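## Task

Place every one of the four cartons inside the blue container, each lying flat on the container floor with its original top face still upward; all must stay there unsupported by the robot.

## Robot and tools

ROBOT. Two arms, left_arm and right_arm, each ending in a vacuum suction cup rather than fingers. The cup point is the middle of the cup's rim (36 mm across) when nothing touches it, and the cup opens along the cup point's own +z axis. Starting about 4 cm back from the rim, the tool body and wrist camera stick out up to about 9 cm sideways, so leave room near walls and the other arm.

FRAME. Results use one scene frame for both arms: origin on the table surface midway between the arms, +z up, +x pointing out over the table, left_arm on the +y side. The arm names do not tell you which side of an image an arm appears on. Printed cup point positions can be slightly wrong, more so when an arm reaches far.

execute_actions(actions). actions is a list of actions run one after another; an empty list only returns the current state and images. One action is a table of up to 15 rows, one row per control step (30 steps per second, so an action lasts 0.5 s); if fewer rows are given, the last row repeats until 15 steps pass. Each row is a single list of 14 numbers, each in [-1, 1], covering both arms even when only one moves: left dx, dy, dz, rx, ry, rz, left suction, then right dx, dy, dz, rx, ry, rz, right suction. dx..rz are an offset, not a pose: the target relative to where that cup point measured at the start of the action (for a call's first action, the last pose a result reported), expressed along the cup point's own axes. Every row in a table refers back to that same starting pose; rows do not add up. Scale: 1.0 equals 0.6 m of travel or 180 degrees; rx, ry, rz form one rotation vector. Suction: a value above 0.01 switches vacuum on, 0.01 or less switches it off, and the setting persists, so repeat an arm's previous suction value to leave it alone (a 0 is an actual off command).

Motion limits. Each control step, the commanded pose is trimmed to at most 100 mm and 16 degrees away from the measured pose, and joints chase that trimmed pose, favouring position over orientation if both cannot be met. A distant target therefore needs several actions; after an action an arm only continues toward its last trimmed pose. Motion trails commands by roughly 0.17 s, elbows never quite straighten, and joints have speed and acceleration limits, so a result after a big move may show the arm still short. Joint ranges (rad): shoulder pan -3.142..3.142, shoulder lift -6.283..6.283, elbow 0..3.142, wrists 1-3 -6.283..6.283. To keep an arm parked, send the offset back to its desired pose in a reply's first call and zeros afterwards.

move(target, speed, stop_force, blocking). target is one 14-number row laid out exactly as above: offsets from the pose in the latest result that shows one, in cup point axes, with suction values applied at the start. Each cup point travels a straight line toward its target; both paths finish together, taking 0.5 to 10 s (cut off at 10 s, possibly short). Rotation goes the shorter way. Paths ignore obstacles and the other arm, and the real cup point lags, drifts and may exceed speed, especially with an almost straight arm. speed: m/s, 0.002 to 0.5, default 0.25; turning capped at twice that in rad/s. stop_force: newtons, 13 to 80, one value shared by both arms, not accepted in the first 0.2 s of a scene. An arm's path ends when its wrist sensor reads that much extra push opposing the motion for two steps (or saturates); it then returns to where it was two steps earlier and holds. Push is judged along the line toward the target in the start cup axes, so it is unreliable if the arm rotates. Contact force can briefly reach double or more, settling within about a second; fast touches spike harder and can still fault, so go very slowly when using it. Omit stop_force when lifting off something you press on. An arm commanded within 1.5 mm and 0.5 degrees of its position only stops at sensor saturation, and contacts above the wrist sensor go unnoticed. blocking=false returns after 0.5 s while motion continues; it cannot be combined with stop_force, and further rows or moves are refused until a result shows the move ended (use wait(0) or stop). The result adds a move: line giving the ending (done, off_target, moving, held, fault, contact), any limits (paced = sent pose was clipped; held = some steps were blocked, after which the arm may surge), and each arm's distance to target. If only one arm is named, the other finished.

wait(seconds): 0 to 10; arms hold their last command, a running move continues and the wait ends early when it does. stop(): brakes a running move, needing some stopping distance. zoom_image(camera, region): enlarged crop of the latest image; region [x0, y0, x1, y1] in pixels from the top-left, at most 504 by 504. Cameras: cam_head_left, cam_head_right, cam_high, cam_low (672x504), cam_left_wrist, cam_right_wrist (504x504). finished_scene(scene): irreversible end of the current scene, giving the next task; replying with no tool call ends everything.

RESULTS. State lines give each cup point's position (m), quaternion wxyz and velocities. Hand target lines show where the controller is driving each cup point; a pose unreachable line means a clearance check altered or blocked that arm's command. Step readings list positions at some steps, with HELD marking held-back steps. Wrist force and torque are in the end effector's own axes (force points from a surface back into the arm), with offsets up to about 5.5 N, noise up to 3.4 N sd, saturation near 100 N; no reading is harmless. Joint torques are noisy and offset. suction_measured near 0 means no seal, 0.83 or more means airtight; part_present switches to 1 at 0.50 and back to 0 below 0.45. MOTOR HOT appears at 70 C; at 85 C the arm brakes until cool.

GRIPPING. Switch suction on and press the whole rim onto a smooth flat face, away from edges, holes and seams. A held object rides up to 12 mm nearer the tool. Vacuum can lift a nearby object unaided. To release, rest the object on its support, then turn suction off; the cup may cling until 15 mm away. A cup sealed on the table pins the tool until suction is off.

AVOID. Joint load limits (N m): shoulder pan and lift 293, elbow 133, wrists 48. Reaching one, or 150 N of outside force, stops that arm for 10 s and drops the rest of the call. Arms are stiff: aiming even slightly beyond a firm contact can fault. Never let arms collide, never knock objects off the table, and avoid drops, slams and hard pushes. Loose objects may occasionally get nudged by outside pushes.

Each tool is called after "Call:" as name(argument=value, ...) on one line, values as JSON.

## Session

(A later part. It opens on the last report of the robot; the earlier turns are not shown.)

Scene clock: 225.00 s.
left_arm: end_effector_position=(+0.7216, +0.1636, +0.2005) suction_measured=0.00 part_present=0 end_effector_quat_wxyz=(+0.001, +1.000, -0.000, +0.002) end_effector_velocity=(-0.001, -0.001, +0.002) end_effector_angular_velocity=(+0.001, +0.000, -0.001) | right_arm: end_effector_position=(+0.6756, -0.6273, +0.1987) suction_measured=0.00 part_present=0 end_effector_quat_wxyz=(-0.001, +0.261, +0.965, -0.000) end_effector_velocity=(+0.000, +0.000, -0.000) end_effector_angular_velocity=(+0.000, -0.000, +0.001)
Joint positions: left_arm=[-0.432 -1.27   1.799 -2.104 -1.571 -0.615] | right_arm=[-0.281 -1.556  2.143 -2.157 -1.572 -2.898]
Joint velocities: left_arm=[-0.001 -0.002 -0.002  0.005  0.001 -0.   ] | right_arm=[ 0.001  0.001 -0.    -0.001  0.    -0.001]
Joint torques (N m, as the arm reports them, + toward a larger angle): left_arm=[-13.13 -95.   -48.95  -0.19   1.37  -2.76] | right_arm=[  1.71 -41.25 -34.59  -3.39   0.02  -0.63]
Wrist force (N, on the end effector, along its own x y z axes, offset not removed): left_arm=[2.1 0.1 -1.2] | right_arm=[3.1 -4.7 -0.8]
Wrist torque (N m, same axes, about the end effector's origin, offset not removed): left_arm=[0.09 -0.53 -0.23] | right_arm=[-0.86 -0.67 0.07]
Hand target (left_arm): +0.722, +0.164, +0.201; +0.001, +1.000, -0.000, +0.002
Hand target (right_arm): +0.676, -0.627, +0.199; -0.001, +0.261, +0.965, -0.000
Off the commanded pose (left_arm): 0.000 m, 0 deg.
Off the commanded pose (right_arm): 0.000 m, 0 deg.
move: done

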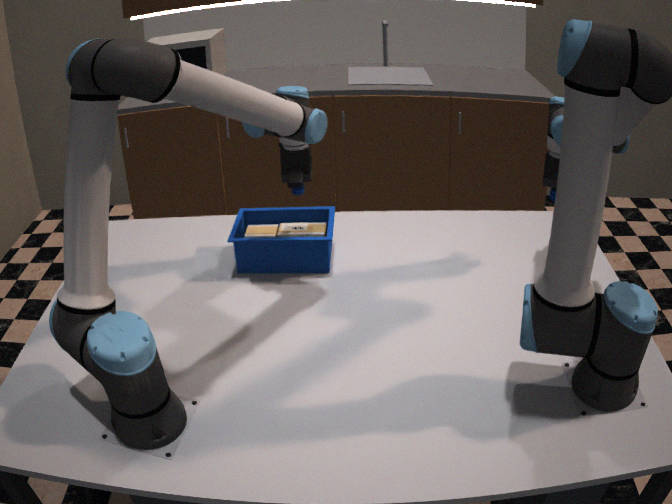

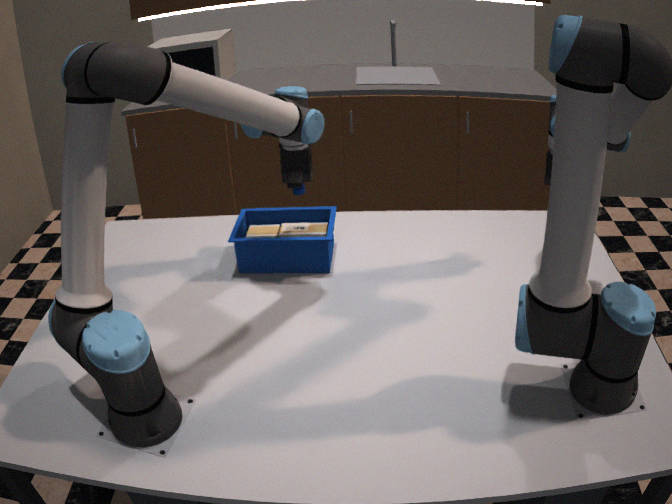

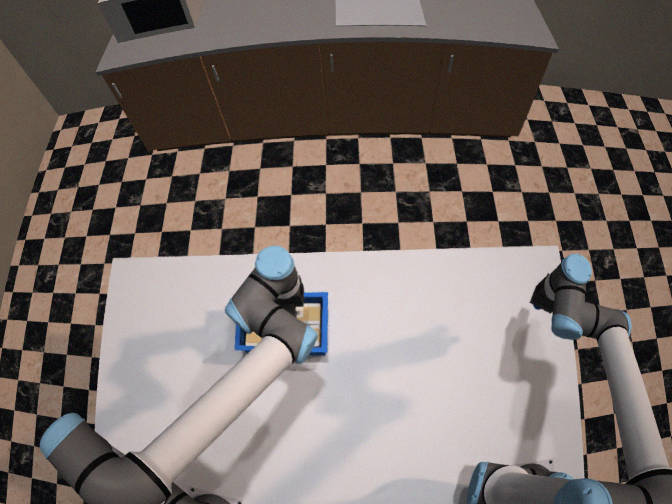

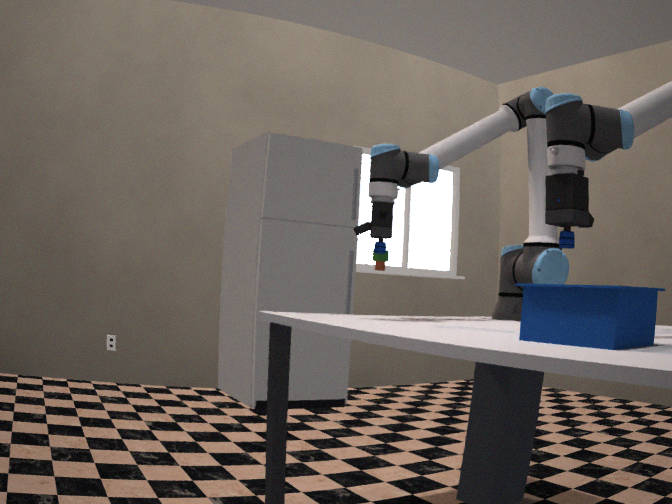

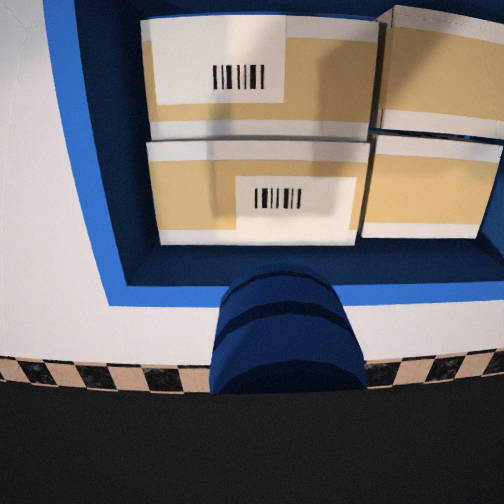

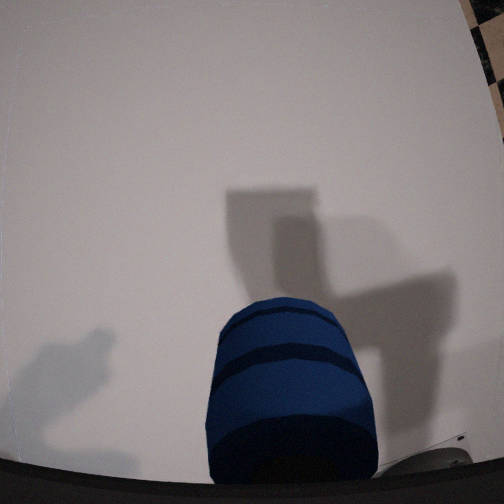

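Call:
execute_actions(actions=[])

Scene clock: 228.67 s.
left_arm: end_effector_position=(+0.7216, +0.1635, +0.2007) suction_measured=0.00 part_present=0 end_effector_quat_wxyz=(+0.001, +1.000, -0.000, +0.002) end_effector_velocity=(-0.001, +0.001, -0.001) end_effector_angular_velocity=(+0.001, +0.003, +0.000) | right_arm: end_effector_position=(+0.6756, -0.6273, +0.1987) suction_measured=0.00 part_present=0 end_effector_quat_wxyz=(-0.001, +0.261, +0.965, -0.000) end_effector_velocity=(+0.000, +0.001, +0.000) end_effector_angular_velocity=(+0.000, -0.000, +0.001)
Joint positions: left_arm=[-0.432 -1.27   1.799 -2.104 -1.571 -0.615] | right_arm=[-0.281 -1.556  2.143 -2.157 -1.572 -2.898]
Joint velocities: left_arm=[ 0.001  0.001  0.     0.003 -0.001  0.   ] | right_arm=[ 0.001  0.    -0.     0.     0.    -0.   ]
Joint torques (N m, as the arm reports them, + toward a larger angle): left_arm=[ -9.89 -94.9  -48.02  -0.35   1.24  -2.7 ] | right_arm=[ -0.69 -42.51 -34.54  -3.92  -0.12  -0.49]
Wrist force (N, on the end effector, along its own x y z axes, offset not removed): left_arm=[1.3 1.3 0.3] | right_arm=[-1.5 -2.1 3.2]
Wrist torque (N m, same axes, about the end effector's origin, offset not removed): left_arm=[0.22 -0.46 -0.22] | right_arm=[-0.56 0.00 -0.10]
Hand target (left_arm): +0.722, +0.164, +0.201; +0.001, +1.000, -0.000, +0.002
Hand target (right_arm): +0.676, -0.627, +0.199; -0.001, +0.261, +0.965, -0.000
Off the commanded pose (left_arm): 0.000 m, 0 deg.
Off the commanded pose (right_arm): 0.000 m, 0 deg.

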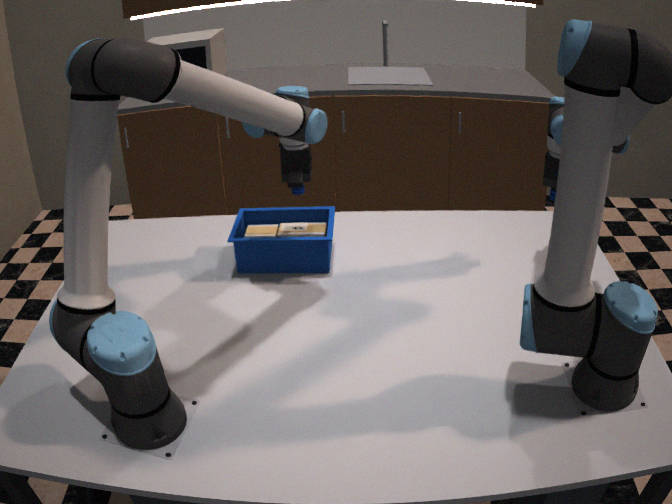

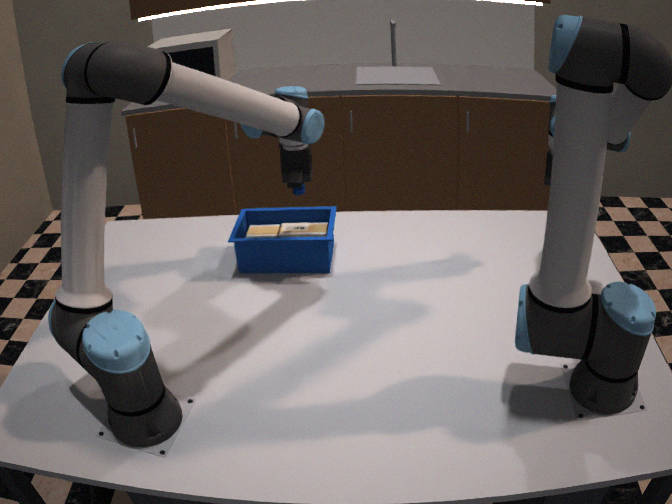

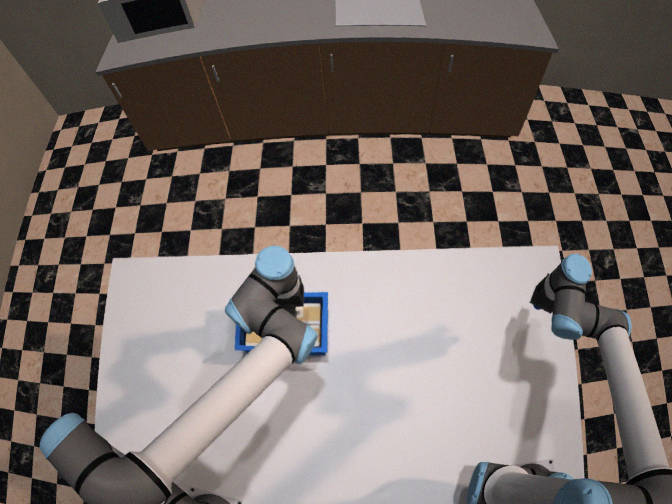

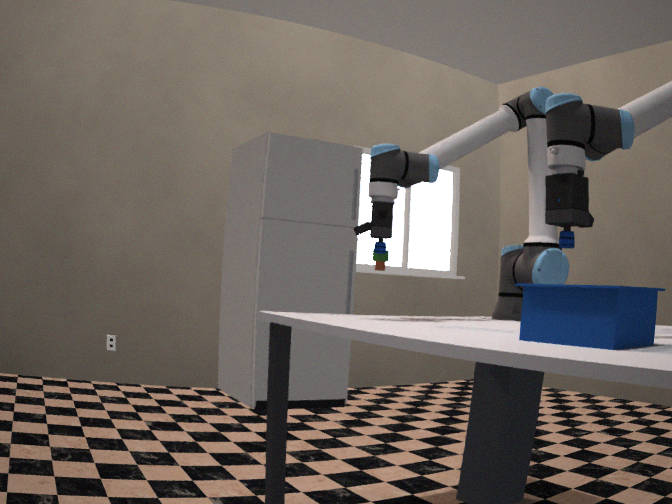

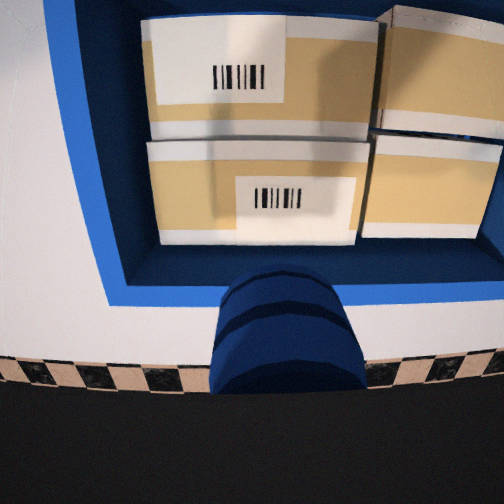

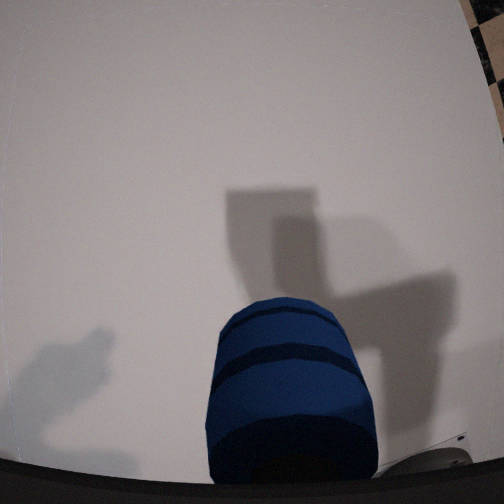

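Call:
finished_scene(scene=2)

The scene is finished: the task was done.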